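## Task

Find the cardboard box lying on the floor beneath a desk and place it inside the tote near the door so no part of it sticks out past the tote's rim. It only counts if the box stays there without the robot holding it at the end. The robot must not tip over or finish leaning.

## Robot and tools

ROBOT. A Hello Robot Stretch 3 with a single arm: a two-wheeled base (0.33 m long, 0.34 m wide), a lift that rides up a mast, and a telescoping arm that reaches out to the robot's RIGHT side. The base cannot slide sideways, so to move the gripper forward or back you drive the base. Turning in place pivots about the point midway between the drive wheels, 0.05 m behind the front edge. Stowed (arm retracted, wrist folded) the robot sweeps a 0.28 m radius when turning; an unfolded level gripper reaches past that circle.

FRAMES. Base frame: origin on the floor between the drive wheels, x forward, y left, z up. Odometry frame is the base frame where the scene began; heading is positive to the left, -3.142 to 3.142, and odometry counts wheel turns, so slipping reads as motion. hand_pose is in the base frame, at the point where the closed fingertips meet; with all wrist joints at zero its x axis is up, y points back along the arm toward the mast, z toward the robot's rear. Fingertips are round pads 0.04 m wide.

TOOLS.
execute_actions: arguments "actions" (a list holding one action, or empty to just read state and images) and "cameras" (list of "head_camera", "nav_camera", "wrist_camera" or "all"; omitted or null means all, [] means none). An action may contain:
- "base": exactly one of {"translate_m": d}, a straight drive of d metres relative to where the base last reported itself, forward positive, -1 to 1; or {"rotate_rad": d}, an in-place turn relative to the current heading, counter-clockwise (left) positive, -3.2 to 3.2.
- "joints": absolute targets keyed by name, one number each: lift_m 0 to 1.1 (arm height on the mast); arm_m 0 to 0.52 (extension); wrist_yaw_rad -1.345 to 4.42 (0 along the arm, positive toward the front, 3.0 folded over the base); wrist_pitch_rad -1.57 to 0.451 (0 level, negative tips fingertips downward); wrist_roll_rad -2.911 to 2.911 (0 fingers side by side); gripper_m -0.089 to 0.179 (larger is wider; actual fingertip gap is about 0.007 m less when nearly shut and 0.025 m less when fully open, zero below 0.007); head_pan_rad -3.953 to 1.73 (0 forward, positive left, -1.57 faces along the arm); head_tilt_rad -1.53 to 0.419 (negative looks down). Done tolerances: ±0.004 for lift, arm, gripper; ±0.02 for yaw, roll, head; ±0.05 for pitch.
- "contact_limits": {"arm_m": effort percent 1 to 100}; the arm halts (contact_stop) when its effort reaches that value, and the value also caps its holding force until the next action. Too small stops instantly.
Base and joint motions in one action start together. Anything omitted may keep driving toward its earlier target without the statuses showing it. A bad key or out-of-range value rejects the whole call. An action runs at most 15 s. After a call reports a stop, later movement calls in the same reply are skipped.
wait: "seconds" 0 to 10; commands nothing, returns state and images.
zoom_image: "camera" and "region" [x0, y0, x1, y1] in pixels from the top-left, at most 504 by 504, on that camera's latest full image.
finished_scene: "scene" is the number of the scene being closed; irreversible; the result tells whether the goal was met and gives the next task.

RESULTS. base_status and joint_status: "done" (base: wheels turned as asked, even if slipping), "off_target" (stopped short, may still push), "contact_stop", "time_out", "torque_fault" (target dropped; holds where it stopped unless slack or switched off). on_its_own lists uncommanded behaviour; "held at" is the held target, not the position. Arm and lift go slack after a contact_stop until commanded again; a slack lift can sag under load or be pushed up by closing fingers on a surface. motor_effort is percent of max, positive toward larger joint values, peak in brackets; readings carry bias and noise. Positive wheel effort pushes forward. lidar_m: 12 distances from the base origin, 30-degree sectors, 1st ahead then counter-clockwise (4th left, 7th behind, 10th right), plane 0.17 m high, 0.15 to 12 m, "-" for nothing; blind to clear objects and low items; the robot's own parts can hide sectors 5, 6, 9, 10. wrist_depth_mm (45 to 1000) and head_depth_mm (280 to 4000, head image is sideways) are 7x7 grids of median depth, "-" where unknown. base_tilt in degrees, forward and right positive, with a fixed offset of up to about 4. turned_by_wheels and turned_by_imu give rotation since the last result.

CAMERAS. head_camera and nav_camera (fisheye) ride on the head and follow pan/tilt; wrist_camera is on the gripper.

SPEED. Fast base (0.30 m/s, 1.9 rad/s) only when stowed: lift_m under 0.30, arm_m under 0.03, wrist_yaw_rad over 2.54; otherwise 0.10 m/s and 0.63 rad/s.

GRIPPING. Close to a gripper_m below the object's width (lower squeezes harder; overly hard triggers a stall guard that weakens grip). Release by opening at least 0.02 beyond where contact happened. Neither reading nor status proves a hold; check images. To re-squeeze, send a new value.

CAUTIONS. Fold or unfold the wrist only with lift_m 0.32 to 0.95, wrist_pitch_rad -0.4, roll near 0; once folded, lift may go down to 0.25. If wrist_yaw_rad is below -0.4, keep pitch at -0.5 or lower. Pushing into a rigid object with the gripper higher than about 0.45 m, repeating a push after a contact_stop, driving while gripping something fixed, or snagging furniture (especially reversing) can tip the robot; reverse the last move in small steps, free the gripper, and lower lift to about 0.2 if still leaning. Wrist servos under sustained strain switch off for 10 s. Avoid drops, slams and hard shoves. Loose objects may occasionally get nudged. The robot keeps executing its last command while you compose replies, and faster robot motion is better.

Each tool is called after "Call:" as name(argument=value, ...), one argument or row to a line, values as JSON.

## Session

Call:
execute_actions(
  actions=[],
)

Scene clock: 0.00 s.
base_odometry: x=+0.000 y=+0.000 heading=+0.000 (m, m, rad; odometry frame)
turned_by_wheels: +0.000 (rad since the last result)
turned_by_imu: +0.000 (rad since the last result)
base_tilt: forward=-0.5 right=-0.2 (deg)
lidar_m: 1.33 1.07 1.06 1.16 1.71 1.69 0.85 0.68 0.67 0.73 1.12 1.74
head_depth_mm: 1903 1974 1966 1970 1951 1936 1808 / 1877 2101 2146 2146 2043 1999 1879 / 1831 1986 2016 2082 2138 2189 1947 / 1630 1664 1699 1753 1781 1829 1809 / 1420 1442 1474 1503 1540 1551 1585 / 1248 1275 1311 1336 1343 1369 1398 / 1125 1141 1166 1180 1196 1217 1237
base_status: not commanded
joint_positions: lift_m=+0.554 arm_m=-0.003 wrist_yaw_rad=+2.797 wrist_pitch_rad=-0.381 wrist_roll_rad=-0.004 gripper_m=+0.037 head_pan_rad=-0.018 head_tilt_rad=+0.006
joint_status: not commanded
motor_effort: left_wheel=+0 right_wheel=-1 lift_m=+28 arm_m=+0 wrist_yaw_rad=+0 wrist_pitch_rad=+8 wrist_roll_rad=+0 gripper_m=+0 head_pan_rad=+0 head_tilt_rad=+2 (%)
hand_pose: x=+0.0561 y=+0.0730 z=+0.5753 quat_wxyz=(+0.251, +0.705, +0.014, +0.663) (m; base frame)
wrist_depth_mm: - - - - 925 895 807 / - - - - - 922 874 / - - - - - - 921 / - - - - - - - / - - - - - - - / 818 844 - 831 891 804 844 / 709 - 719 717 721 713 727
pictures: head_camera (sideways: a quarter turn clockwise sets it upright), nav_camera (sideways: a quarter turn counterclockwise sets it upright), wrist_camera
Images, in order (width x height): head_camera 896x504, nav_camera 672x504, wrist_camera 644x364.

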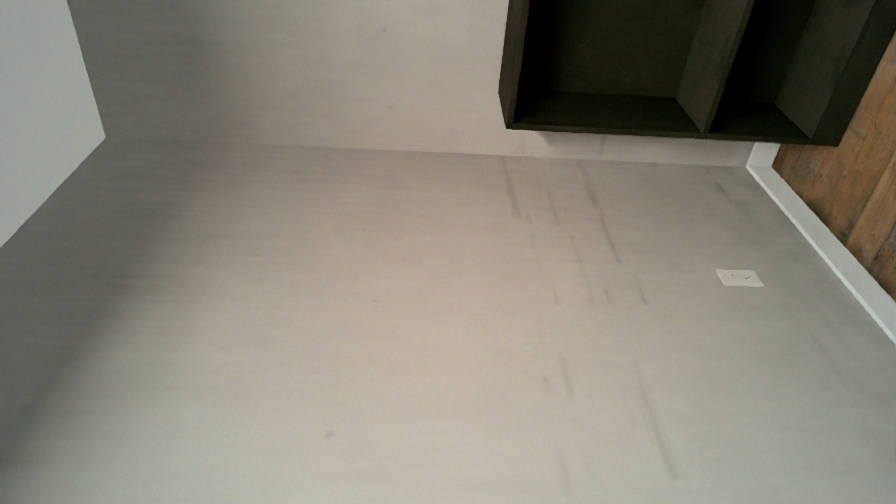

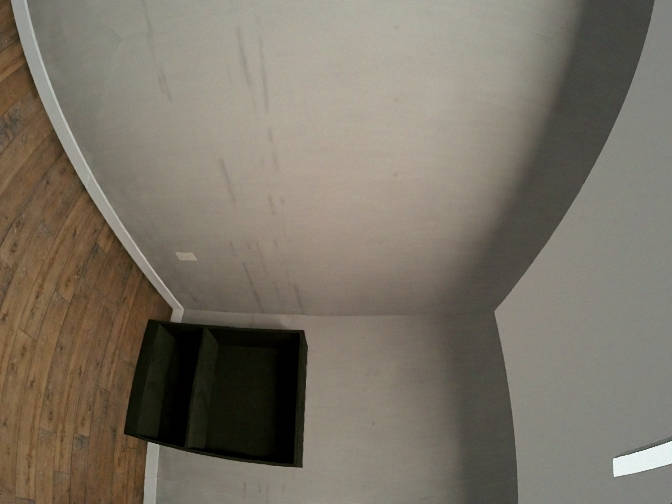

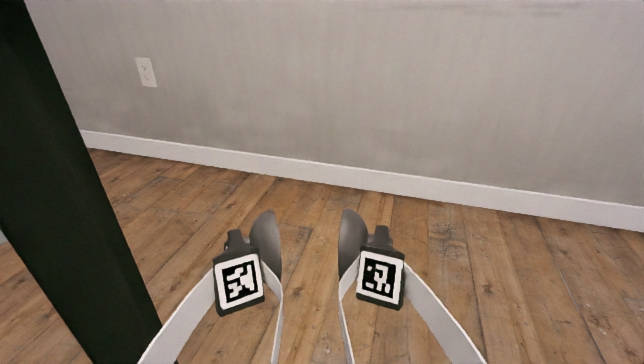

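Call:
execute_actions(
  actions=[
    {"base": {"rotate_rad": -0.36}, "joints": {"lift_m": 0.28, "wrist_pitch_rad": -0.4, "head_pan_rad": -3.1, "head_tilt_rad": -0.6}},
  ],
  cameras=["head_camera", "nav_camera"],
)

Scene clock: 16.63 s.
base_odometry: x=+0.000 y=+0.000 heading=-0.360 (m, m, rad; odometry frame)
turned_by_wheels: -0.360 (rad since the last result)
turned_by_imu: -0.354 (rad since the last result)
base_tilt: forward=-0.6 right=-0.3 (deg)
lidar_m: 1.94 1.20 1.06 1.06 1.26 1.69 1.69 0.76 0.67 0.67 0.80 1.46
head_depth_mm: 1347 1492 1661 1880 1707 1397 1193 / 1409 1550 1748 1944 1705 1391 1175 / 1454 1627 1841 1994 1679 1383 1170 / 1504 1692 1906 2093 1666 1381 1166 / 1580 1772 2007 2124 1657 1372 1162 / 1635 1859 2154 2087 1654 1362 1157 / 1714 1956 2210 1162 1230 1292 1152
base_status: done
joint_positions: lift_m=+0.280 arm_m=-0.003 wrist_yaw_rad=+2.797 wrist_pitch_rad=-0.413 wrist_roll_rad=-0.004 gripper_m=+0.037 head_pan_rad=-3.093 head_tilt_rad=-0.593
joint_status: all done
motor_effort: left_wheel=+3(5) right_wheel=-4(8) lift_m=+21(26) arm_m=+0(0) wrist_yaw_rad=+1(2) wrist_pitch_rad=+7(9) wrist_roll_rad=+0(0) gripper_m=+0(1) head_pan_rad=-4(45) head_tilt_rad=-4(43) (%)
hand_pose: x=+0.0548 y=+0.0693 z=+0.2941 quat_wxyz=(+0.262, +0.705, +0.025, +0.658) (m; base frame)
wrist_depth_mm: 901 903 937 970 - - - / - - - - - - - / - - - - - - - / - 735 747 737 737 751 743 / - 578 608 596 605 590 605 / 481 508 - 495 500 493 496 / 427 - - 424 414 425 424
pictures: head_camera (sideways: a quarter turn clockwise sets it upright), nav_camera (sideways: a quarter turn counterclockwise sets it upright)
Images, in order (width x height): head_camera 896x504, nav_camera 672x504.

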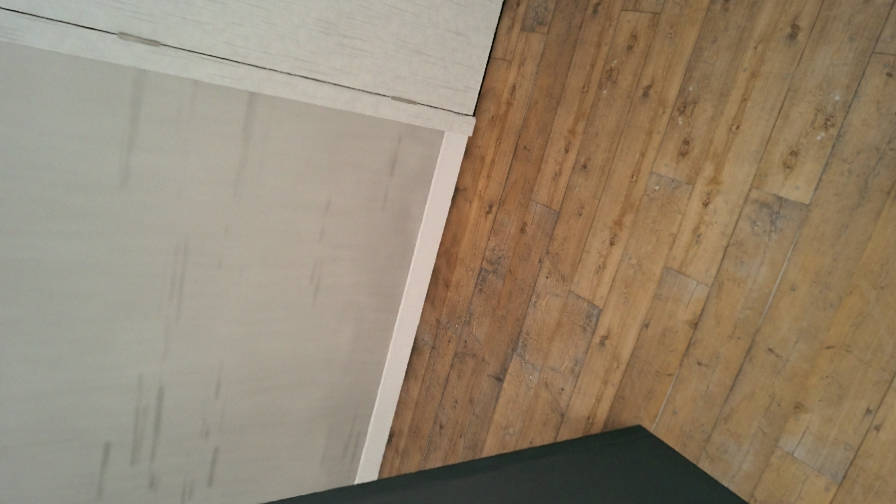

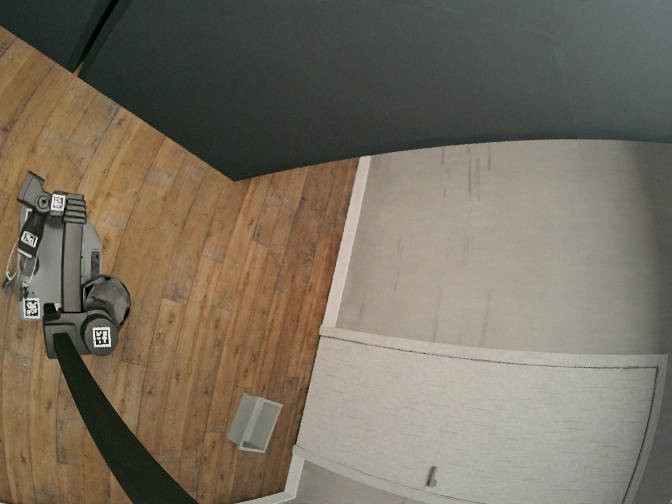

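Call:
execute_actions(
  actions=[
    {"base": {"translate_m": -1.0}, "joints": {"head_pan_rad": -1.9, "head_tilt_rad": -0.5}},
  ],
  cameras=["head_camera", "nav_camera"],
)

Scene clock: 36.87 s.
base_odometry: x=-0.936 y=+0.352 heading=-0.360 (m, m, rad; odometry frame)
turned_by_wheels: +0.000 (rad since the last result)
turned_by_imu: -0.002 (rad since the last result)
base_tilt: forward=-0.5 right=-0.2 (deg)
lidar_m: 2.55 1.54 1.36 1.36 0.84 0.74 0.76 0.90 1.63 0.43 0.45 0.81
head_depth_mm: 1974 1958 1944 1915 1785 1492 1227 / 2772 2818 2763 2355 1845 1483 1218 / 2843 3153 3486 2439 1830 1465 1216 / 2862 3147 3374 2418 1808 1451 1215 / 2832 3009 3384 2382 1799 1442 1208 / 2798 3081 3387 2273 1634 1128 1151 / 626 639 653 665 675 686 700
base_status: done
joint_positions: lift_m=+0.280 arm_m=-0.003 wrist_yaw_rad=+2.797 wrist_pitch_rad=-0.414 wrist_roll_rad=-0.004 gripper_m=+0.037 head_pan_rad=-1.907 head_tilt_rad=-0.507
joint_status: all done
motor_effort: left_wheel=+3(9) right_wheel=-4(11) lift_m=+21(22) arm_m=+0(0) wrist_yaw_rad=+1(0) wrist_pitch_rad=+7(7) wrist_roll_rad=+0(0) gripper_m=+1(0) head_pan_rad=+4(47) head_tilt_rad=+5(17) (%)
hand_pose: x=+0.0548 y=+0.0693 z=+0.2940 quat_wxyz=(+0.262, +0.705, +0.025, +0.658) (m; base frame)
wrist_depth_mm: - - - - - - - / - - - - - - - / - 823 876 - - - - / - 738 744 738 731 738 761 / - 579 605 585 602 599 598 / 479 502 - 493 505 502 492 / 434 - - 422 431 420 426
pictures: head_camera (sideways: a quarter turn clockwise sets it upright), nav_camera (sideways: a quarter turn counterclockwise sets it upright)
Images, in order (width x height): head_camera 896x504, nav_camera 672x504.

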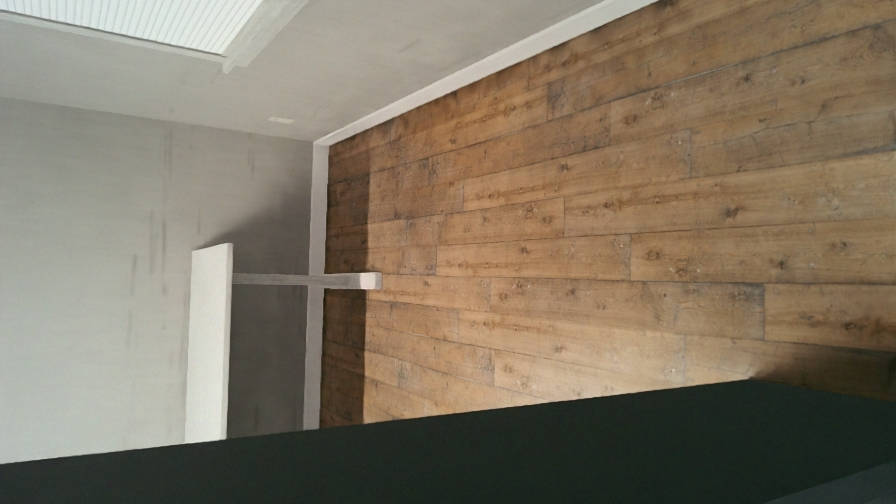

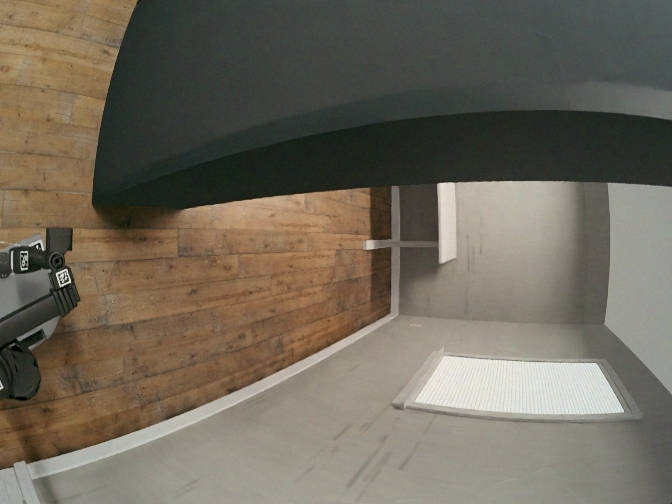

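Call:
execute_actions(
  actions=[
    {"base": {"rotate_rad": -2.12}, "joints": {"head_pan_rad": 0.3, "head_tilt_rad": -0.5}},
  ],
  cameras=["nav_camera"],
)

Scene clock: 45.73 s.
base_odometry: x=-0.936 y=+0.352 heading=-2.480 (m, m, rad; odometry frame)
turned_by_wheels: -2.120 (rad since the last result)
turned_by_imu: -2.082 (rad since the last result)
base_tilt: forward=-0.5 right=-0.2 (deg)
lidar_m: 1.60 0.43 0.44 0.80 2.60 1.55 1.36 1.36 0.84 0.74 0.76 0.89
head_depth_mm: 2694 2667 2556 2238 1850 1483 1228 / 2826 3125 3280 2448 1849 1471 1225 / 2824 3114 3348 2438 1847 1463 1215 / 2836 3040 3322 2387 1828 1455 1214 / 2862 3054 3363 2396 1792 1397 1202 / 647 682 720 767 814 871 928 / 473 494 514 535 559 590 693
base_status: done
joint_positions: lift_m=+0.280 arm_m=-0.003 wrist_yaw_rad=+2.797 wrist_pitch_rad=-0.414 wrist_roll_rad=-0.004 gripper_m=+0.037 head_pan_rad=+0.293 head_tilt_rad=-0.507
joint_status: all done
motor_effort: left_wheel=+2(10) right_wheel=-4(10) lift_m=+21(21) arm_m=+0(0) wrist_yaw_rad=+0(0) wrist_pitch_rad=+7(7) wrist_roll_rad=+0(0) gripper_m=+0(1) head_pan_rad=+4(46) head_tilt_rad=+4(5) (%)
hand_pose: x=+0.0548 y=+0.0693 z=+0.2940 quat_wxyz=(+0.262, +0.705, +0.025, +0.658) (m; base frame)
wrist_depth_mm: - - 902 576 414 450 - / - - - 615 449 514 - / - 983 976 676 493 612 - / - 739 741 696 556 691 753 / - 587 621 580 573 592 596 / 471 508 - 476 511 492 490 / 424 - - 422 429 423 422
pictures: nav_camera (sideways: a quarter turn counterclockwise sets it upright)
Images, in order (width x height): nav_camera 672x504.

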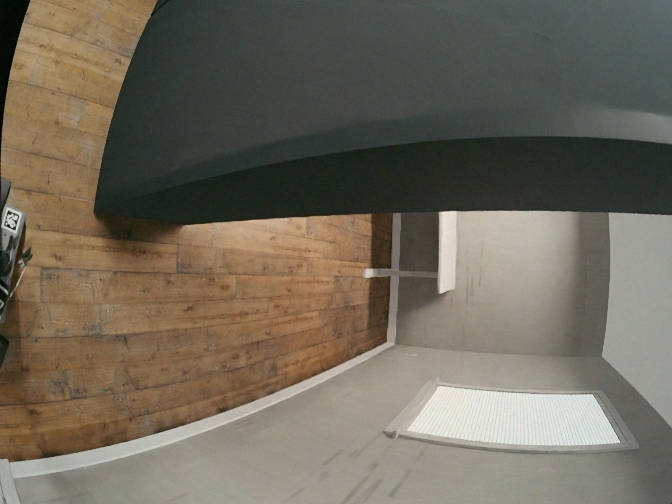

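Call:
execute_actions(
  actions=[
    {"base": {"translate_m": 1.0}, "joints": {"head_pan_rad": 1.2, "head_tilt_rad": -0.45}},
  ],
  cameras=["head_camera", "nav_camera"],
)

Scene clock: 61.07 s.
base_odometry: x=-1.725 y=-0.263 heading=-2.480 (m, m, rad; odometry frame)
turned_by_wheels: +0.000 (rad since the last result)
turned_by_imu: +0.005 (rad since the last result)
base_tilt: forward=-0.5 right=-0.3 (deg)
lidar_m: 1.13 2.01 2.47 2.79 0.47 0.51 2.33 1.01 0.60 0.53 0.53 0.62
head_depth_mm: 2531 2701 2384 2656 1954 1541 1261 / 2791 3019 3167 2602 1971 1535 1250 / 3178 3355 3528 2648 1926 1520 1254 / 3290 3602 3783 2624 1908 1502 1246 / 3033 3268 3581 2545 1889 1504 1244 / 2835 3033 3380 2576 1914 1509 1227 / 2722 2907 3157 2534 1852 1476 1229
base_status: done
joint_positions: lift_m=+0.280 arm_m=-0.003 wrist_yaw_rad=+2.797 wrist_pitch_rad=-0.414 wrist_roll_rad=-0.004 gripper_m=+0.037 head_pan_rad=+1.193 head_tilt_rad=-0.458
joint_status: all done
motor_effort: left_wheel=+1(10) right_wheel=-3(9) lift_m=+21(22) arm_m=+0(0) wrist_yaw_rad=+0(1) wrist_pitch_rad=+6(6) wrist_roll_rad=+0(0) gripper_m=+0(1) head_pan_rad=+4(46) head_tilt_rad=+4(12) (%)
hand_pose: x=+0.0548 y=+0.0693 z=+0.2940 quat_wxyz=(+0.262, +0.705, +0.025, +0.658) (m; base frame)
wrist_depth_mm: - - - - - - - / - - - - - - - / - 966 981 - - - - / - 742 744 742 732 751 764 / - 587 616 604 607 591 598 / 448 509 - 492 513 496 495 / 428 - - 418 422 425 425
pictures: head_camera (sideways: a quarter turn clockwise sets it upright), nav_camera (sideways: a quarter turn counterclockwise sets it upright)
Images, in order (width x height): head_camera 896x504, nav_camera 672x504.

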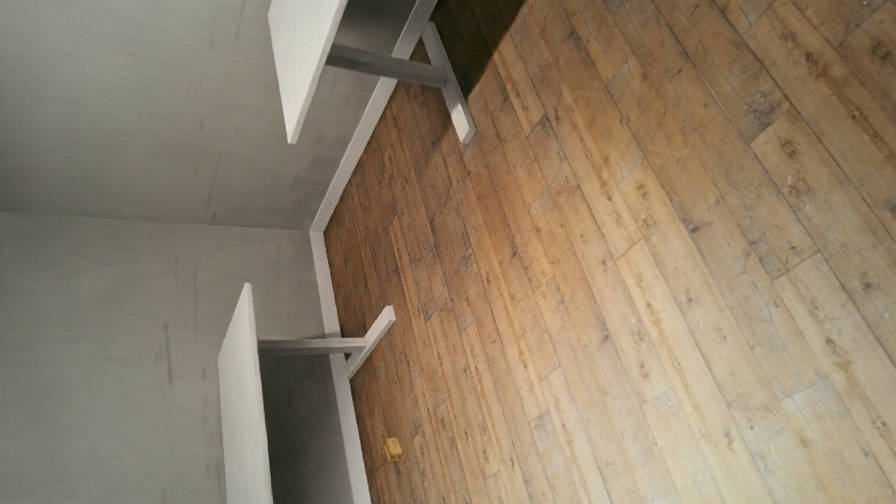

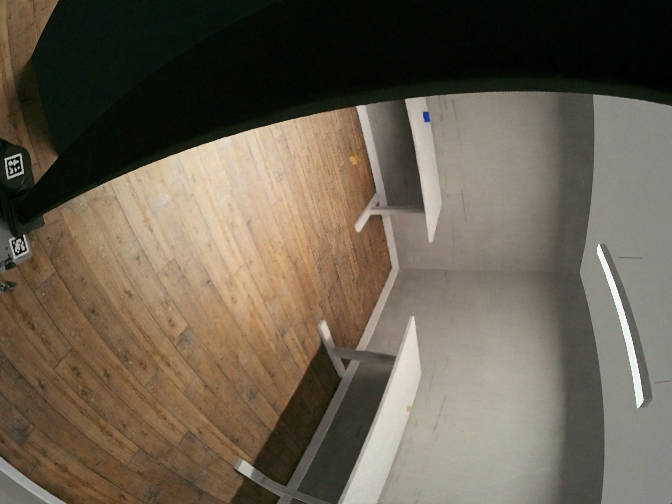

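Call:
zoom_image(
  camera="head_camera",
  region=[340, 400, 444, 504],
)

Region (340, 400, 444, 504) of head_camera's 896x504 image, scaled by 4.846, with more detail than that image has.

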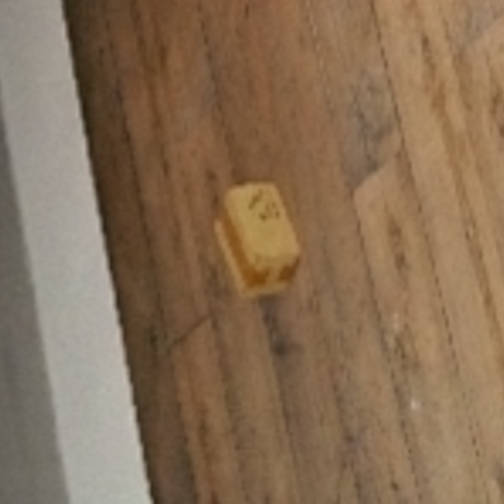

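Call:
execute_actions(
  actions=[
    {"base": {"rotate_rad": 1.52}, "joints": {"head_pan_rad": 0.05, "head_tilt_rad": -0.6}},
  ],
  cameras=["nav_camera"],
)

Scene clock: 86.87 s.
base_odometry: x=-1.725 y=-0.263 heading=-0.960 (m, m, rad; odometry frame)
turned_by_wheels: +1.520 (rad since the last result)
turned_by_imu: +1.494 (rad since the last result)
base_tilt: forward=-0.5 right=-0.3 (deg)
lidar_m: 2.79 0.46 0.49 2.33 1.13 0.62 0.53 0.53 0.60 1.02 2.01 2.47
head_depth_mm: 2948 3308 3015 2204 1703 1395 1185 / 2889 2977 2977 2149 1705 1387 1180 / 2830 3204 2956 2120 1690 1382 1165 / 2764 3120 2891 2131 1681 1380 1160 / 2703 3045 2897 2124 1658 1371 1165 / 2631 2930 2800 2066 1636 1359 1157 / 1812 1958 1345 1270 1026 859 865
base_status: done
joint_positions: lift_m=+0.280 arm_m=-0.003 wrist_yaw_rad=+2.797 wrist_pitch_rad=-0.414 wrist_roll_rad=-0.004 gripper_m=+0.037 head_pan_rad=+0.057 head_tilt_rad=-0.593
joint_status: all done
motor_effort: left_wheel=-2(8) right_wheel=+2(11) lift_m=+22(21) arm_m=-1(0) wrist_yaw_rad=+1(1) wrist_pitch_rad=+7(6) wrist_roll_rad=+0(0) gripper_m=+1(1) head_pan_rad=-4(46) head_tilt_rad=-5(20) (%)
hand_pose: x=+0.0548 y=+0.0692 z=+0.2940 quat_wxyz=(+0.262, +0.705, +0.025, +0.658) (m; base frame)
wrist_depth_mm: - - - 618 462 399 949 / - - - 673 495 - - / - 977 991 726 524 780 956 / - 715 736 690 568 676 759 / - 587 597 593 564 596 590 / 480 509 - 490 517 499 491 / 431 - - 421 413 421 427
pictures: nav_camera (sideways: a quarter turn counterclockwise sets it upright)
Images, in order (width x height): nav_camera 672x504.

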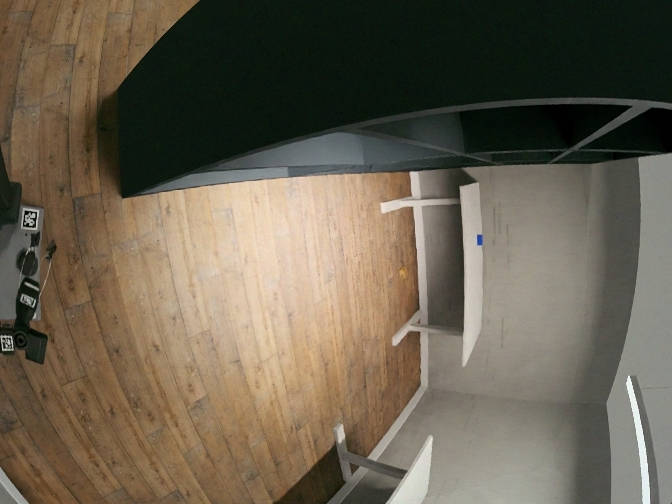

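Call:
execute_actions(
  actions=[
    {"base": {"translate_m": 1.0}},
  ],
  cameras=["head_camera"],
)

Call:
execute_actions(
  actions=[
    {"base": {"translate_m": 1.0}, "joints": {"head_tilt_rad": -1.0}},
  ],
  cameras=["head_camera"],
)

Scene clock: 98.80 s.
base_odometry: x=-1.151 y=-1.082 heading=-0.960 (m, m, rad; odometry frame)
turned_by_wheels: +0.000 (rad since the last result)
turned_by_imu: +0.005 (rad since the last result)
base_tilt: forward=-0.5 right=-0.2 (deg)
lidar_m: 2.15 1.36 0.55 0.68 0.88 0.64 1.49 1.49 1.70 1.84 1.77 2.45
head_depth_mm: 2070 2194 2631 2163 1716 1399 1188 / 2018 2155 2549 2174 1698 1384 1184 / 1955 2106 2539 2148 1682 1389 1174 / 1941 2038 2466 2115 1664 1365 1170 / 1887 1989 2444 2107 1655 1366 1164 / 1852 1972 2323 2023 1653 1358 1153 / 1801 1943 2246 2054 1649 1355 1155
base_status: done
joint_positions: lift_m=+0.280 arm_m=-0.003 wrist_yaw_rad=+2.797 wrist_pitch_rad=-0.414 wrist_roll_rad=-0.004 gripper_m=+0.037 head_pan_rad=+0.057 head_tilt_rad=-0.593
joint_status: not commanded
motor_effort: left_wheel=-2(7) right_wheel=+2(9) lift_m=+21(22) arm_m=-1(0) wrist_yaw_rad=+1(1) wrist_pitch_rad=+7(7) wrist_roll_rad=+0(0) gripper_m=+1(1) head_pan_rad=-3(4) head_tilt_rad=-4(5) (%)
hand_pose: x=+0.0548 y=+0.0692 z=+0.2939 quat_wxyz=(+0.262, +0.705, +0.025, +0.658) (m; base frame)
wrist_depth_mm: 655 730 746 570 - - - / 706 770 850 613 - - - / - 798 804 673 875 - - / - 598 615 684 729 734 754 / - 506 563 596 600 607 599 / 430 511 - 494 504 486 498 / 432 - - 422 418 416 420
pictures: head_camera (sideways: a quarter turn clockwise sets it upright)
Images, in order (width x height): head_camera 896x504.

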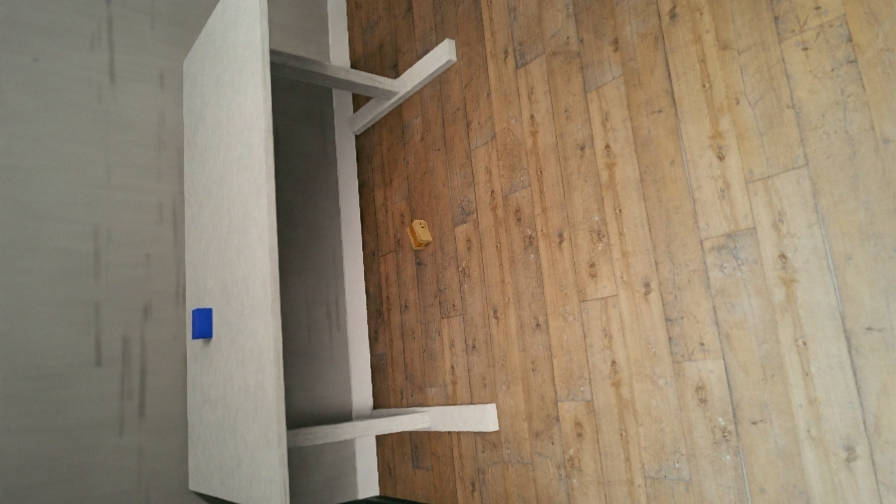

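Scene clock: 103.97 s.
base_odometry: x=-0.577 y=-1.901 heading=-0.960 (m, m, rad; odometry frame)
turned_by_wheels: +0.000 (rad since the last result)
turned_by_imu: +0.004 (rad since the last result)
base_tilt: forward=-0.5 right=-0.2 (deg)
lidar_m: 1.33 0.96 0.83 0.78 1.05 0.87 1.61 2.44 2.17 1.46 1.87 1.20
head_depth_mm: 1036 863 1560 1492 1344 1201 1094 / 1025 853 1598 1493 1326 1200 1102 / 1010 856 1592 1476 1313 1192 1116 / 1011 845 776 1461 1325 1188 1124 / 994 840 769 1463 1306 1174 - / 985 834 745 1458 1297 1173 1095 / 978 826 743 1439 1292 1175 1064
base_status: done
joint_positions: lift_m=+0.280 arm_m=-0.003 wrist_yaw_rad=+2.797 wrist_pitch_rad=-0.414 wrist_roll_rad=-0.004 gripper_m=+0.037 head_pan_rad=+0.057 head_tilt_rad=-0.988
joint_status: all done
motor_effort: left_wheel=-2(8) right_wheel=+2(10) lift_m=+21(22) arm_m=+0(1) wrist_yaw_rad=+1(1) wrist_pitch_rad=+8(6) wrist_roll_rad=+0(0) gripper_m=+0(0) head_pan_rad=-4(4) head_tilt_rad=-7(39) (%)
hand_pose: x=+0.0548 y=+0.0692 z=+0.2939 quat_wxyz=(+0.262, +0.705, +0.025, +0.658) (m; base frame)
wrist_depth_mm: 840 964 767 - - - 921 / 937 - 856 - - - 976 / - 809 849 933 961 971 919 / - 708 730 743 732 745 758 / - 581 614 592 593 592 604 / 484 501 - 495 518 494 492 / 427 - - 419 420 431 419
pictures: head_camera (sideways: a quarter turn clockwise sets it upright)
Images, in order (width x height): head_camera 896x504.

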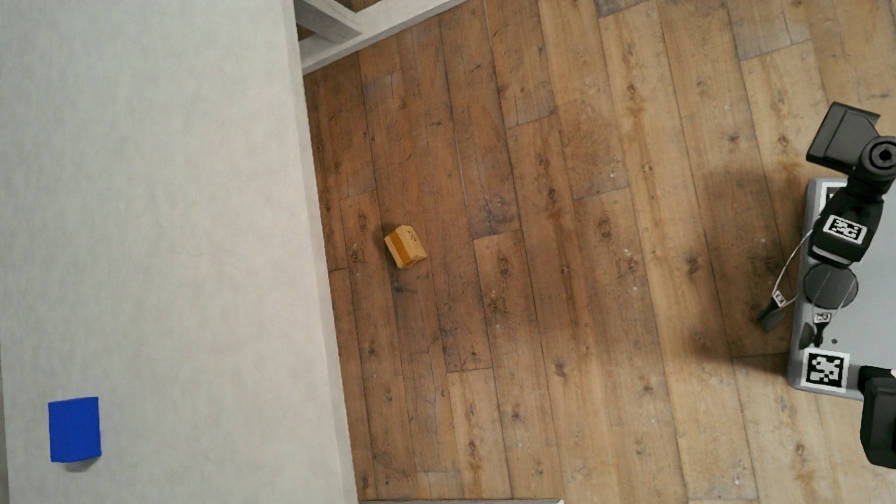

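Call:
zoom_image(
  camera="head_camera",
  region=[356, 197, 456, 297],
)

Region (356, 197, 456, 297) of head_camera's 896x504 image, scaled by 5.040, with more detail than that image has.

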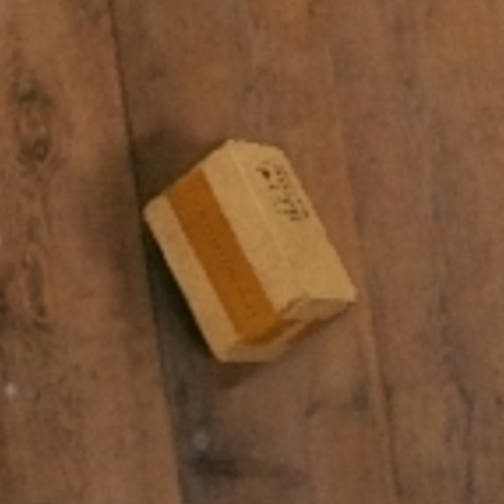

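Call:
execute_actions(
  actions=[
    {"base": {"translate_m": 0.3}, "joints": {"lift_m": 0.31, "wrist_yaw_rad": 0.0, "arm_m": 0.1}},
  ],
  cameras=[],
)

Call:
execute_actions(
  actions=[
    {"base": {"rotate_rad": 1.652}, "joints": {"lift_m": 0.27, "arm_m": 0.45, "wrist_pitch_rad": -1.55, "wrist_roll_rad": 0.98, "gripper_m": 0.15, "head_pan_rad": -1.57, "head_tilt_rad": -1.15}},
  ],
  cameras=["head_camera", "wrist_camera"],
)

Scene clock: 171.77 s.
base_odometry: x=-0.405 y=-2.147 heading=-0.960 (m, m, rad; odometry frame)
turned_by_wheels: +0.000 (rad since the last result)
turned_by_imu: +0.002 (rad since the last result)
base_tilt: forward=-0.5 right=-0.2 (deg)
lidar_m: 1.04 1.04 0.75 0.79 1.24 1.12 1.91 2.73 2.10 1.48 1.79 0.94
head_depth_mm: 985 868 742 653 1333 1203 1107 / 970 860 737 650 1305 1200 1090 / 962 850 732 645 1300 1182 1109 / 950 847 729 642 1271 1185 1108 / 931 839 723 640 1256 1180 - / 914 834 721 634 1245 1172 1092 / 910 781 715 633 592 1168 1071
base_status: done
joint_positions: lift_m=+0.310 arm_m=+0.100 wrist_yaw_rad=+0.002 wrist_pitch_rad=-0.414 wrist_roll_rad=-0.004 gripper_m=+0.037 head_pan_rad=+0.057 head_tilt_rad=-0.989
joint_status: all done
motor_effort: left_wheel=-2(9) right_wheel=+2(9) lift_m=+35(37) arm_m=+3(3) wrist_yaw_rad=+0(1) wrist_pitch_rad=+7(7) wrist_roll_rad=+0(0) gripper_m=+1(0) head_pan_rad=-4(3) head_tilt_rad=-6(7) (%)
hand_pose: x=-0.0211 y=-0.4696 z=+0.3232 quat_wxyz=(+0.694, +0.146, -0.690, -0.145) (m; base frame)
wrist_depth_mm: - - - - - - - / - - - - - - - / - - - - - - - / 782 770 796 794 780 810 807 / 626 631 644 639 643 638 635 / 522 527 - 515 541 523 534 / 446 450 446 450 448 452 452
pictures: none
No camera images: the call's "cameras" was empty. Leave "cameras" out to get every camera's image.

Scene clock: 175.57 s.
base_odometry: x=-0.405 y=-2.147 heading=+0.692 (m, m, rad; odometry frame)
turned_by_wheels: +1.652 (rad since the last result)
turned_by_imu: +1.628 (rad since the last result)
base_tilt: forward=-0.5 right=-0.3 (deg)
lidar_m: 0.79 1.25 1.12 1.90 2.74 1.48 1.49 1.79 0.94 1.04 1.04 0.75
head_depth_mm: 801 720 654 1357 1277 1195 1102 / 796 714 652 1339 1273 1186 - / 789 712 649 617 1265 - - / 787 704 646 616 1280 - - / 782 703 643 611 1250 1165 1080 / 778 701 638 601 1253 1159 1083 / 731 696 634 597 1247 1152 1081
base_status: done
joint_positions: lift_m=+0.270 arm_m=+0.450 wrist_yaw_rad=+0.000 wrist_pitch_rad=-1.542 wrist_roll_rad=+0.976 gripper_m=+0.150 head_pan_rad=-1.563 head_tilt_rad=-1.136
joint_status: all done
motor_effort: left_wheel=-1(7) right_wheel=+1(7) lift_m=+21(33) arm_m=+3(5) wrist_yaw_rad=+0(1) wrist_pitch_rad=-4(5) wrist_roll_rad=+2(3) gripper_m=+1(99) head_pan_rad=-3(46) head_tilt_rad=-8(26) (%)
hand_pose: x=-0.0216 y=-0.5777 z=+0.1522 quat_wxyz=(+0.211, +0.204, -0.685, -0.667) (m; base frame)
wrist_depth_mm: 281 284 285 292 293 295 300 / 290 291 289 295 301 300 305 / 297 296 300 302 304 307 317 / 300 302 305 261 313 319 322 / 309 310 315 319 322 326 331 / 315 - 323 328 329 - 339 / 327 329 326 338 339 346 350
pictures: head_camera (sideways: a quarter turn clockwise sets it upright), wrist_camera
Images, in order (width x height): head_camera 896x504, wrist_camera 644x364.

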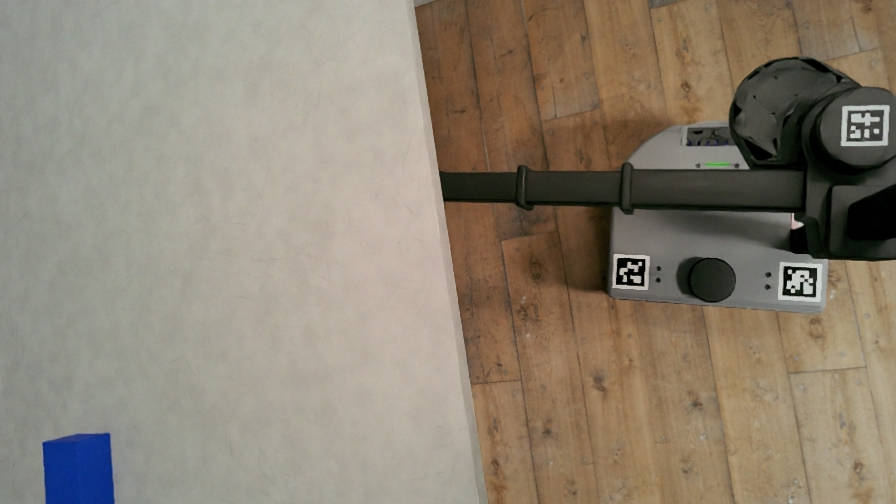

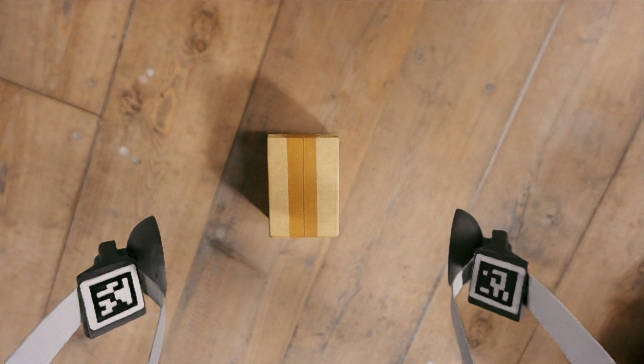

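Call:
execute_actions(
  actions=[
    {"joints": {"lift_m": 0.145, "gripper_m": 0.12}},
  ],
  cameras=["wrist_camera"],
)

Scene clock: 186.47 s.
base_odometry: x=-0.405 y=-2.147 heading=+0.692 (m, m, rad; odometry frame)
turned_by_wheels: +0.000 (rad since the last result)
turned_by_imu: +0.001 (rad since the last result)
base_tilt: forward=-0.5 right=-0.2 (deg)
lidar_m: 0.79 1.24 1.12 1.91 2.74 1.48 1.49 1.79 0.94 1.04 1.04 0.76
head_depth_mm: 799 722 654 1347 1275 1188 1103 / 794 719 650 1339 1267 1194 1093 / 790 712 650 617 1266 - - / 780 709 645 614 1268 - 1071 / 781 704 642 610 1259 1169 1085 / 773 701 636 600 1247 1157 1093 / 729 694 635 596 1236 1153 1084
base_status: not commanded
joint_positions: lift_m=+0.145 arm_m=+0.450 wrist_yaw_rad=+0.000 wrist_pitch_rad=-1.543 wrist_roll_rad=+0.976 gripper_m=+0.120 head_pan_rad=-1.563 head_tilt_rad=-1.136
joint_status: all done
motor_effort: left_wheel=-2(1) right_wheel=+1(1) lift_m=+22(22) arm_m=+3(3) wrist_yaw_rad=+1(0) wrist_pitch_rad=-3(4) wrist_roll_rad=+2(2) gripper_m=+0(96) head_pan_rad=-4(4) head_tilt_rad=-9(9) (%)
hand_pose: x=-0.0216 y=-0.5776 z=+0.0272 quat_wxyz=(+0.211, +0.204, -0.685, -0.667) (m; base frame)
wrist_depth_mm: 168 169 172 172 174 177 177 / 170 173 175 175 180 180 182 / 176 177 178 178 183 185 186 / 179 181 136 135 188 190 192 / 183 185 139 138 191 195 196 / 190 - 190 141 196 198 202 / 192 195 197 198 202 206 206
pictures: wrist_camera
Images, in order (width x height): wrist_camera 644x364.

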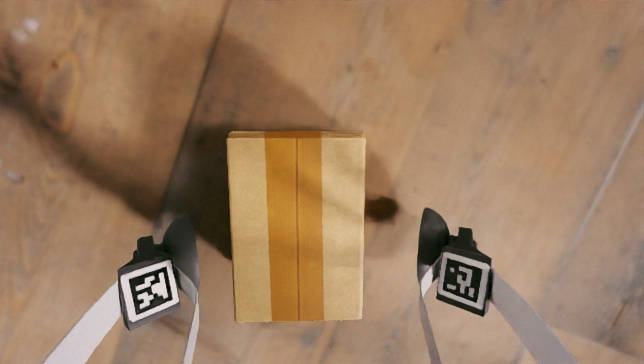

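Call:
execute_actions(
  actions=[
    {"joints": {"arm_m": 0.456, "gripper_m": 0.01}},
  ],
  cameras=["wrist_camera"],
)

Scene clock: 197.73 s.
base_odometry: x=-0.405 y=-2.147 heading=+0.692 (m, m, rad; odometry frame)
turned_by_wheels: +0.000 (rad since the last result)
turned_by_imu: +0.001 (rad since the last result)
base_tilt: forward=-0.5 right=-0.3 (deg)
lidar_m: 0.79 1.24 1.12 1.90 2.74 1.48 1.49 1.79 0.95 1.04 1.04 0.75
head_depth_mm: 800 719 654 1348 1274 1183 1104 / 797 716 650 1341 1277 1199 1088 / 791 711 647 616 1260 - - / 785 709 644 614 1270 - 1075 / 779 702 641 608 1255 1168 1077 / 774 700 637 600 1247 1159 1085 / 730 697 635 595 1246 1152 1083
base_status: not commanded
joint_positions: lift_m=+0.145 arm_m=+0.456 wrist_yaw_rad=+0.000 wrist_pitch_rad=-1.543 wrist_roll_rad=+0.976 gripper_m=+0.011 head_pan_rad=-1.563 head_tilt_rad=-1.136
joint_status: all done
motor_effort: left_wheel=-2(2) right_wheel=+1(1) lift_m=+22(21) arm_m=+2(7) wrist_yaw_rad=+1(1) wrist_pitch_rad=-4(4) wrist_roll_rad=+2(2) gripper_m=-23(100) head_pan_rad=-4(3) head_tilt_rad=-9(9) (%)
hand_pose: x=-0.0216 y=-0.5836 z=+0.0272 quat_wxyz=(+0.211, +0.204, -0.685, -0.667) (m; base frame)
wrist_depth_mm: 167 170 172 173 175 176 178 / 171 172 174 176 179 182 182 / 175 177 178 179 182 185 188 / 180 181 182 129 187 190 191 / 184 185 133 133 191 196 197 / 189 190 135 136 - 199 201 / 192 195 197 199 202 204 207
pictures: wrist_camera
Images, in order (width x height): wrist_camera 644x364.

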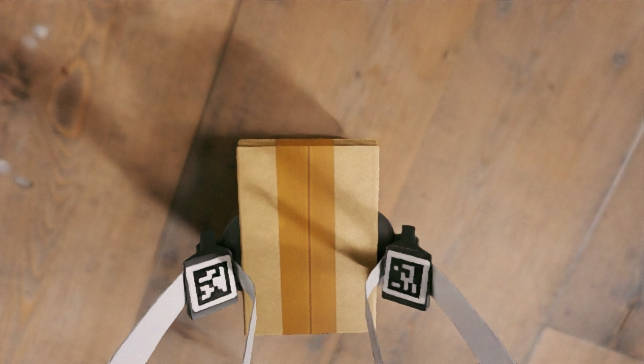

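Call:
execute_actions(
  actions=[
    {"base": {"rotate_rad": 1.637}, "joints": {"lift_m": 0.32, "arm_m": 0.06, "wrist_pitch_rad": -1.1, "wrist_roll_rad": 0.0, "head_pan_rad": -0.5, "head_tilt_rad": -1.0}},
  ],
  cameras=["head_camera", "wrist_camera"],
)

Scene clock: 225.33 s.
base_odometry: x=-0.405 y=-2.147 heading=+2.329 (m, m, rad; odometry frame)
turned_by_wheels: +1.637 (rad since the last result)
turned_by_imu: +1.614 (rad since the last result)
base_tilt: forward=-0.5 right=-0.2 (deg)
lidar_m: 2.73 2.35 1.48 1.79 1.76 0.94 1.04 0.80 0.76 0.79 1.26 1.12
head_depth_mm: 1206 1131 1515 1418 1329 1199 1094 / 1084 1148 1568 1450 1320 1220 - / 1081 1267 1558 1469 1314 1185 - / 1347 1798 1625 1456 1308 1179 - / 1857 1797 1634 1448 1306 1178 1104 / 1893 1863 1628 1438 1288 1183 1082 / 2177 1848 1616 1444 1296 1165 1068
base_status: done
joint_positions: lift_m=+0.320 arm_m=+0.060 wrist_yaw_rad=+0.000 wrist_pitch_rad=-1.113 wrist_roll_rad=+0.003 gripper_m=+0.011 head_pan_rad=-0.507 head_tilt_rad=-1.001
joint_status: all done
motor_effort: left_wheel=-2(9) right_wheel=+2(11) lift_m=+37(39) arm_m=-2(1) wrist_yaw_rad=+1(0) wrist_pitch_rad=+6(7) wrist_roll_rad=-1(4) gripper_m=-23(23) head_pan_rad=+4(47) head_tilt_rad=+0(19) (%)
hand_pose: x=-0.0216 y=-0.2969 z=+0.2178 quat_wxyz=(+0.600, +0.373, -0.601, -0.374) (m; base frame)
wrist_depth_mm: 443 450 463 469 473 476 489 / 421 431 441 437 440 419 428 / 407 408 419 425 421 430 436 / 380 391 387 130 402 406 414 / 367 373 133 134 393 388 393 / 347 356 136 137 - 368 374 / 336 338 342 339 346 354 355
pictures: head_camera (sideways: a quarter turn clockwise sets it upright), wrist_camera
Images, in order (width x height): head_camera 896x504, wrist_camera 644x364.

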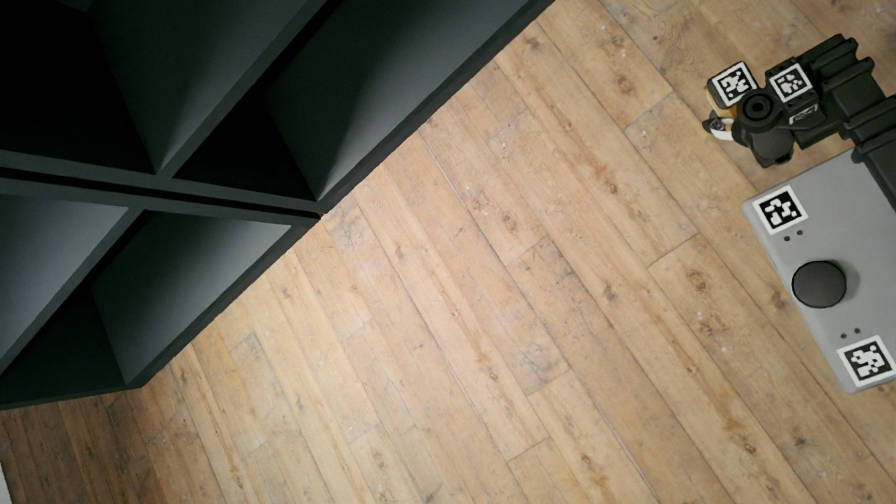

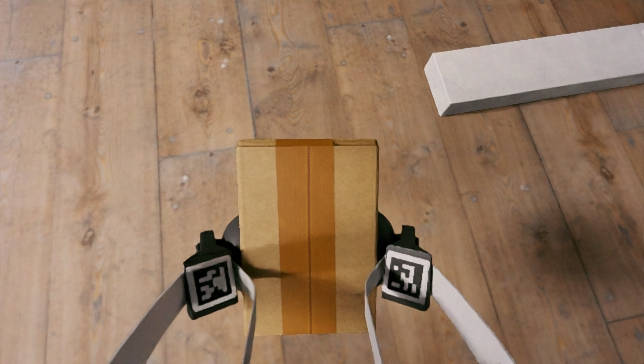

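Call:
execute_actions(
  actions=[
    {"base": {"translate_m": 0.2}, "joints": {"lift_m": 0.294, "arm_m": 0.0, "wrist_pitch_rad": -0.4, "wrist_yaw_rad": 2.7, "head_pan_rad": -0.2}},
  ],
  cameras=["head_camera"],
)

Call:
execute_actions(
  actions=[
    {"base": {"translate_m": 1.0}},
  ],
  cameras=["head_camera"],
)

Scene clock: 236.80 s.
base_odometry: x=-0.543 y=-2.001 heading=+2.329 (m, m, rad; odometry frame)
turned_by_wheels: +0.000 (rad since the last result)
turned_by_imu: +0.001 (rad since the last result)
base_tilt: forward=-0.5 right=-0.3 (deg)
lidar_m: 2.53 2.55 1.99 1.43 1.83 1.10 1.24 0.90 0.83 0.80 1.00 0.96
head_depth_mm: 1353 1220 1534 1420 1328 1203 1100 / 1376 1808 1612 1479 1321 1189 1091 / 1735 1836 1663 1469 1326 1189 - / 2250 1900 1661 1456 1314 1190 - / 2259 1891 1636 1448 1296 1176 820 / 2215 1869 1634 1445 1293 1177 1083 / 2147 1857 1616 1440 1291 1164 1069
base_status: done
joint_positions: lift_m=+0.294 arm_m=+0.000 wrist_yaw_rad=+2.698 wrist_pitch_rad=-0.430 wrist_roll_rad=+0.003 gripper_m=+0.011 head_pan_rad=-0.207 head_tilt_rad=-1.000
joint_status: all done
motor_effort: left_wheel=-3(9) right_wheel=+2(10) lift_m=+22(33) arm_m=-2(4) wrist_yaw_rad=+2(2) wrist_pitch_rad=+15(15) wrist_roll_rad=-1(1) gripper_m=-23(22) head_pan_rad=+4(31) head_tilt_rad=+0(0) (%)
hand_pose: x=+0.0744 y=+0.0560 z=+0.3043 quat_wxyz=(+0.299, +0.708, -0.005, +0.640) (m; base frame)
wrist_depth_mm: - - - - - - - / - - - - - - - / 981 989 985 978 - 983 993 / 747 732 678 130 753 757 747 / - 599 134 133 601 592 595 / - 513 135 136 - 496 494 / - - - 402 428 433 425
pictures: head_camera (sideways: a quarter turn clockwise sets it upright)
Images, in order (width x height): head_camera 896x504.

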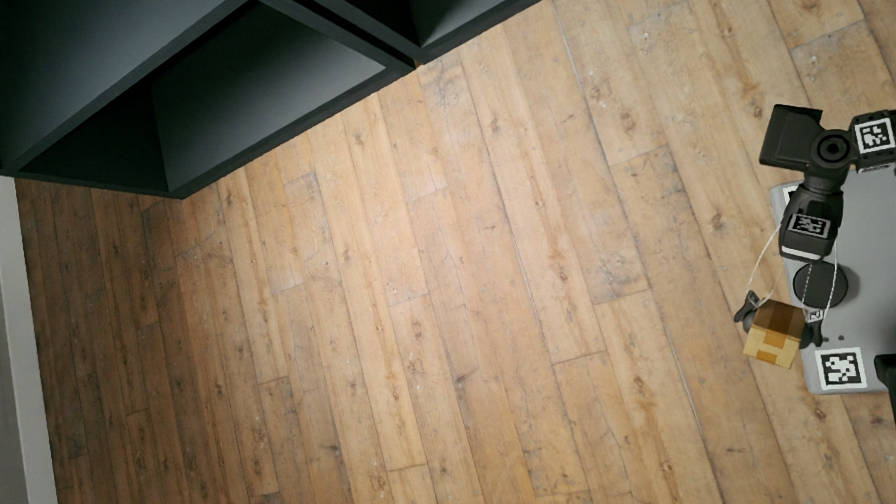

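Scene clock: 241.97 s.
base_odometry: x=-1.230 y=-1.275 heading=+2.328 (m, m, rad; odometry frame)
turned_by_wheels: +0.000 (rad since the last result)
turned_by_imu: +0.004 (rad since the last result)
base_tilt: forward=-0.5 right=-0.2 (deg)
lidar_m: 1.55 1.56 1.70 1.96 1.98 2.00 2.22 1.37 0.68 0.74 0.92 0.82
head_depth_mm: 1732 1941 1130 1349 1289 1195 1090 / 1640 1883 1673 1453 1331 1195 1089 / 1588 1859 1662 1467 1310 1187 - / 1520 1810 1652 1461 1307 1190 - / 1468 1761 1640 1448 1303 1186 819 / 1426 1698 1635 1431 1290 1171 1086 / 1379 1649 1618 1451 1291 1169 1069
base_status: done
joint_positions: lift_m=+0.294 arm_m=+0.000 wrist_yaw_rad=+2.699 wrist_pitch_rad=-0.430 wrist_roll_rad=+0.003 gripper_m=+0.011 head_pan_rad=-0.207 head_tilt_rad=-1.000
joint_status: not commanded
motor_effort: left_wheel=-3(7) right_wheel=+2(9) lift_m=+22(20) arm_m=-2(3) wrist_yaw_rad=+1(2) wrist_pitch_rad=+15(16) wrist_roll_rad=-1(1) gripper_m=-23(22) head_pan_rad=+3(3) head_tilt_rad=+0(0) (%)
hand_pose: x=+0.0743 y=+0.0561 z=+0.3043 quat_wxyz=(+0.299, +0.708, -0.005, +0.640) (m; base frame)
wrist_depth_mm: - - - - - - - / - - - - - - - / 950 - 996 967 992 984 979 / 736 768 691 130 749 725 776 / - 587 133 133 597 595 600 / - 526 136 136 - 504 504 / - - - 405 423 433 432
pictures: head_camera (sideways: a quarter turn clockwise sets it upright)
Images, in order (width x height): head_camera 896x504.

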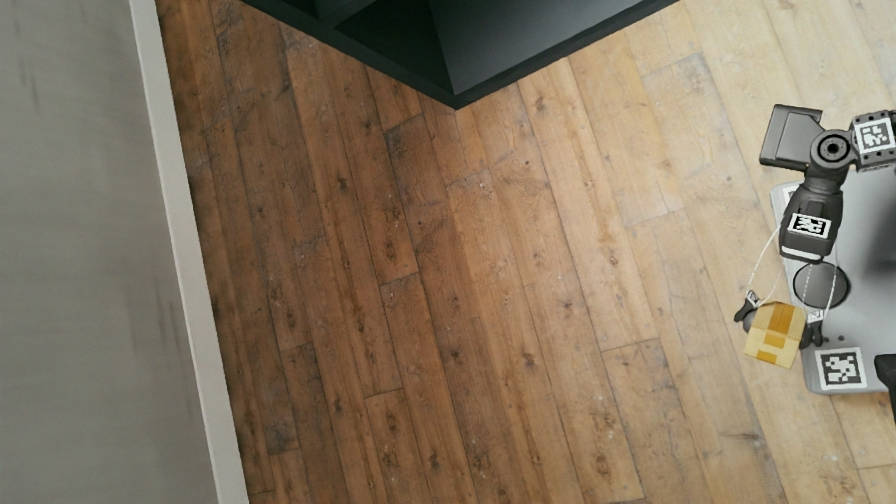

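Call:
execute_actions(
  actions=[
    {"base": {"translate_m": 1.0}, "joints": {"head_pan_rad": -1.3, "head_tilt_rad": -0.55}},
  ],
  cameras=["head_camera"],
)

Scene clock: 250.73 s.
base_odometry: x=-1.917 y=-0.548 heading=+2.328 (m, m, rad; odometry frame)
turned_by_wheels: +0.000 (rad since the last result)
turned_by_imu: +0.005 (rad since the last result)
base_tilt: forward=-0.5 right=-0.3 (deg)
lidar_m: 0.56 0.56 0.70 1.42 1.69 2.20 2.76 1.37 0.62 2.66 0.94 0.61
head_depth_mm: 2118 2362 2630 2314 1770 1323 1167 / 2148 2384 2732 2276 1757 1430 1205 / 2202 2428 2712 2248 1746 1426 1187 / 2224 2501 2763 2244 1724 1402 1178 / 1828 2005 2219 2122 1713 1389 1180 / 1309 1387 1539 1664 1652 1396 1169 / 1052 1109 1178 1237 1308 1316 1167
base_status: done
joint_positions: lift_m=+0.294 arm_m=+0.000 wrist_yaw_rad=+2.699 wrist_pitch_rad=-0.430 wrist_roll_rad=+0.003 gripper_m=+0.011 head_pan_rad=-1.293 head_tilt_rad=-0.557
joint_status: all done
motor_effort: left_wheel=-3(8) right_wheel=+2(10) lift_m=+21(22) arm_m=-3(3) wrist_yaw_rad=+2(2) wrist_pitch_rad=+15(15) wrist_roll_rad=-1(1) gripper_m=-23(23) head_pan_rad=-4(46) head_tilt_rad=+4(37) (%)
hand_pose: x=+0.0743 y=+0.0561 z=+0.3043 quat_wxyz=(+0.299, +0.708, -0.005, +0.640) (m; base frame)
wrist_depth_mm: - - - 806 593 479 395 / - - - 882 640 495 413 / 977 990 971 846 696 526 425 / 720 749 665 129 685 564 455 / - 590 133 133 608 553 466 / - 519 136 136 - 501 465 / - - - 404 420 432 427
pictures: head_camera (sideways: a quarter turn clockwise sets it upright)
Images, in order (width x height): head_camera 896x504.

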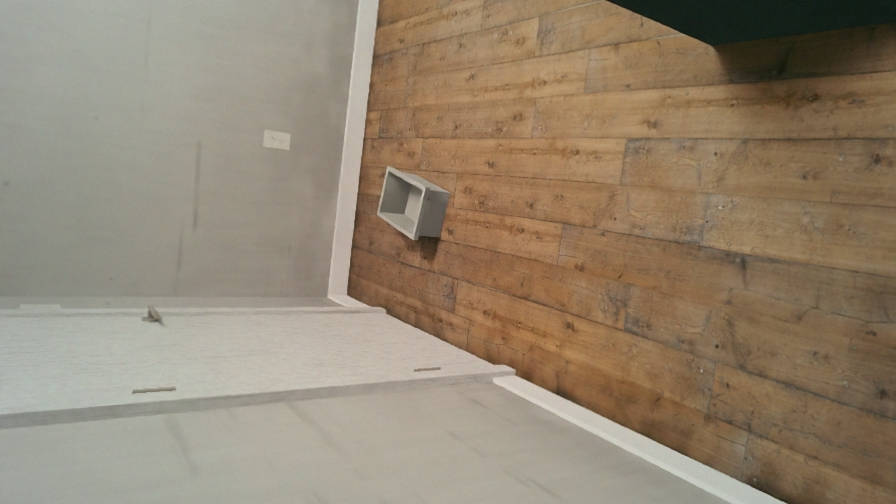

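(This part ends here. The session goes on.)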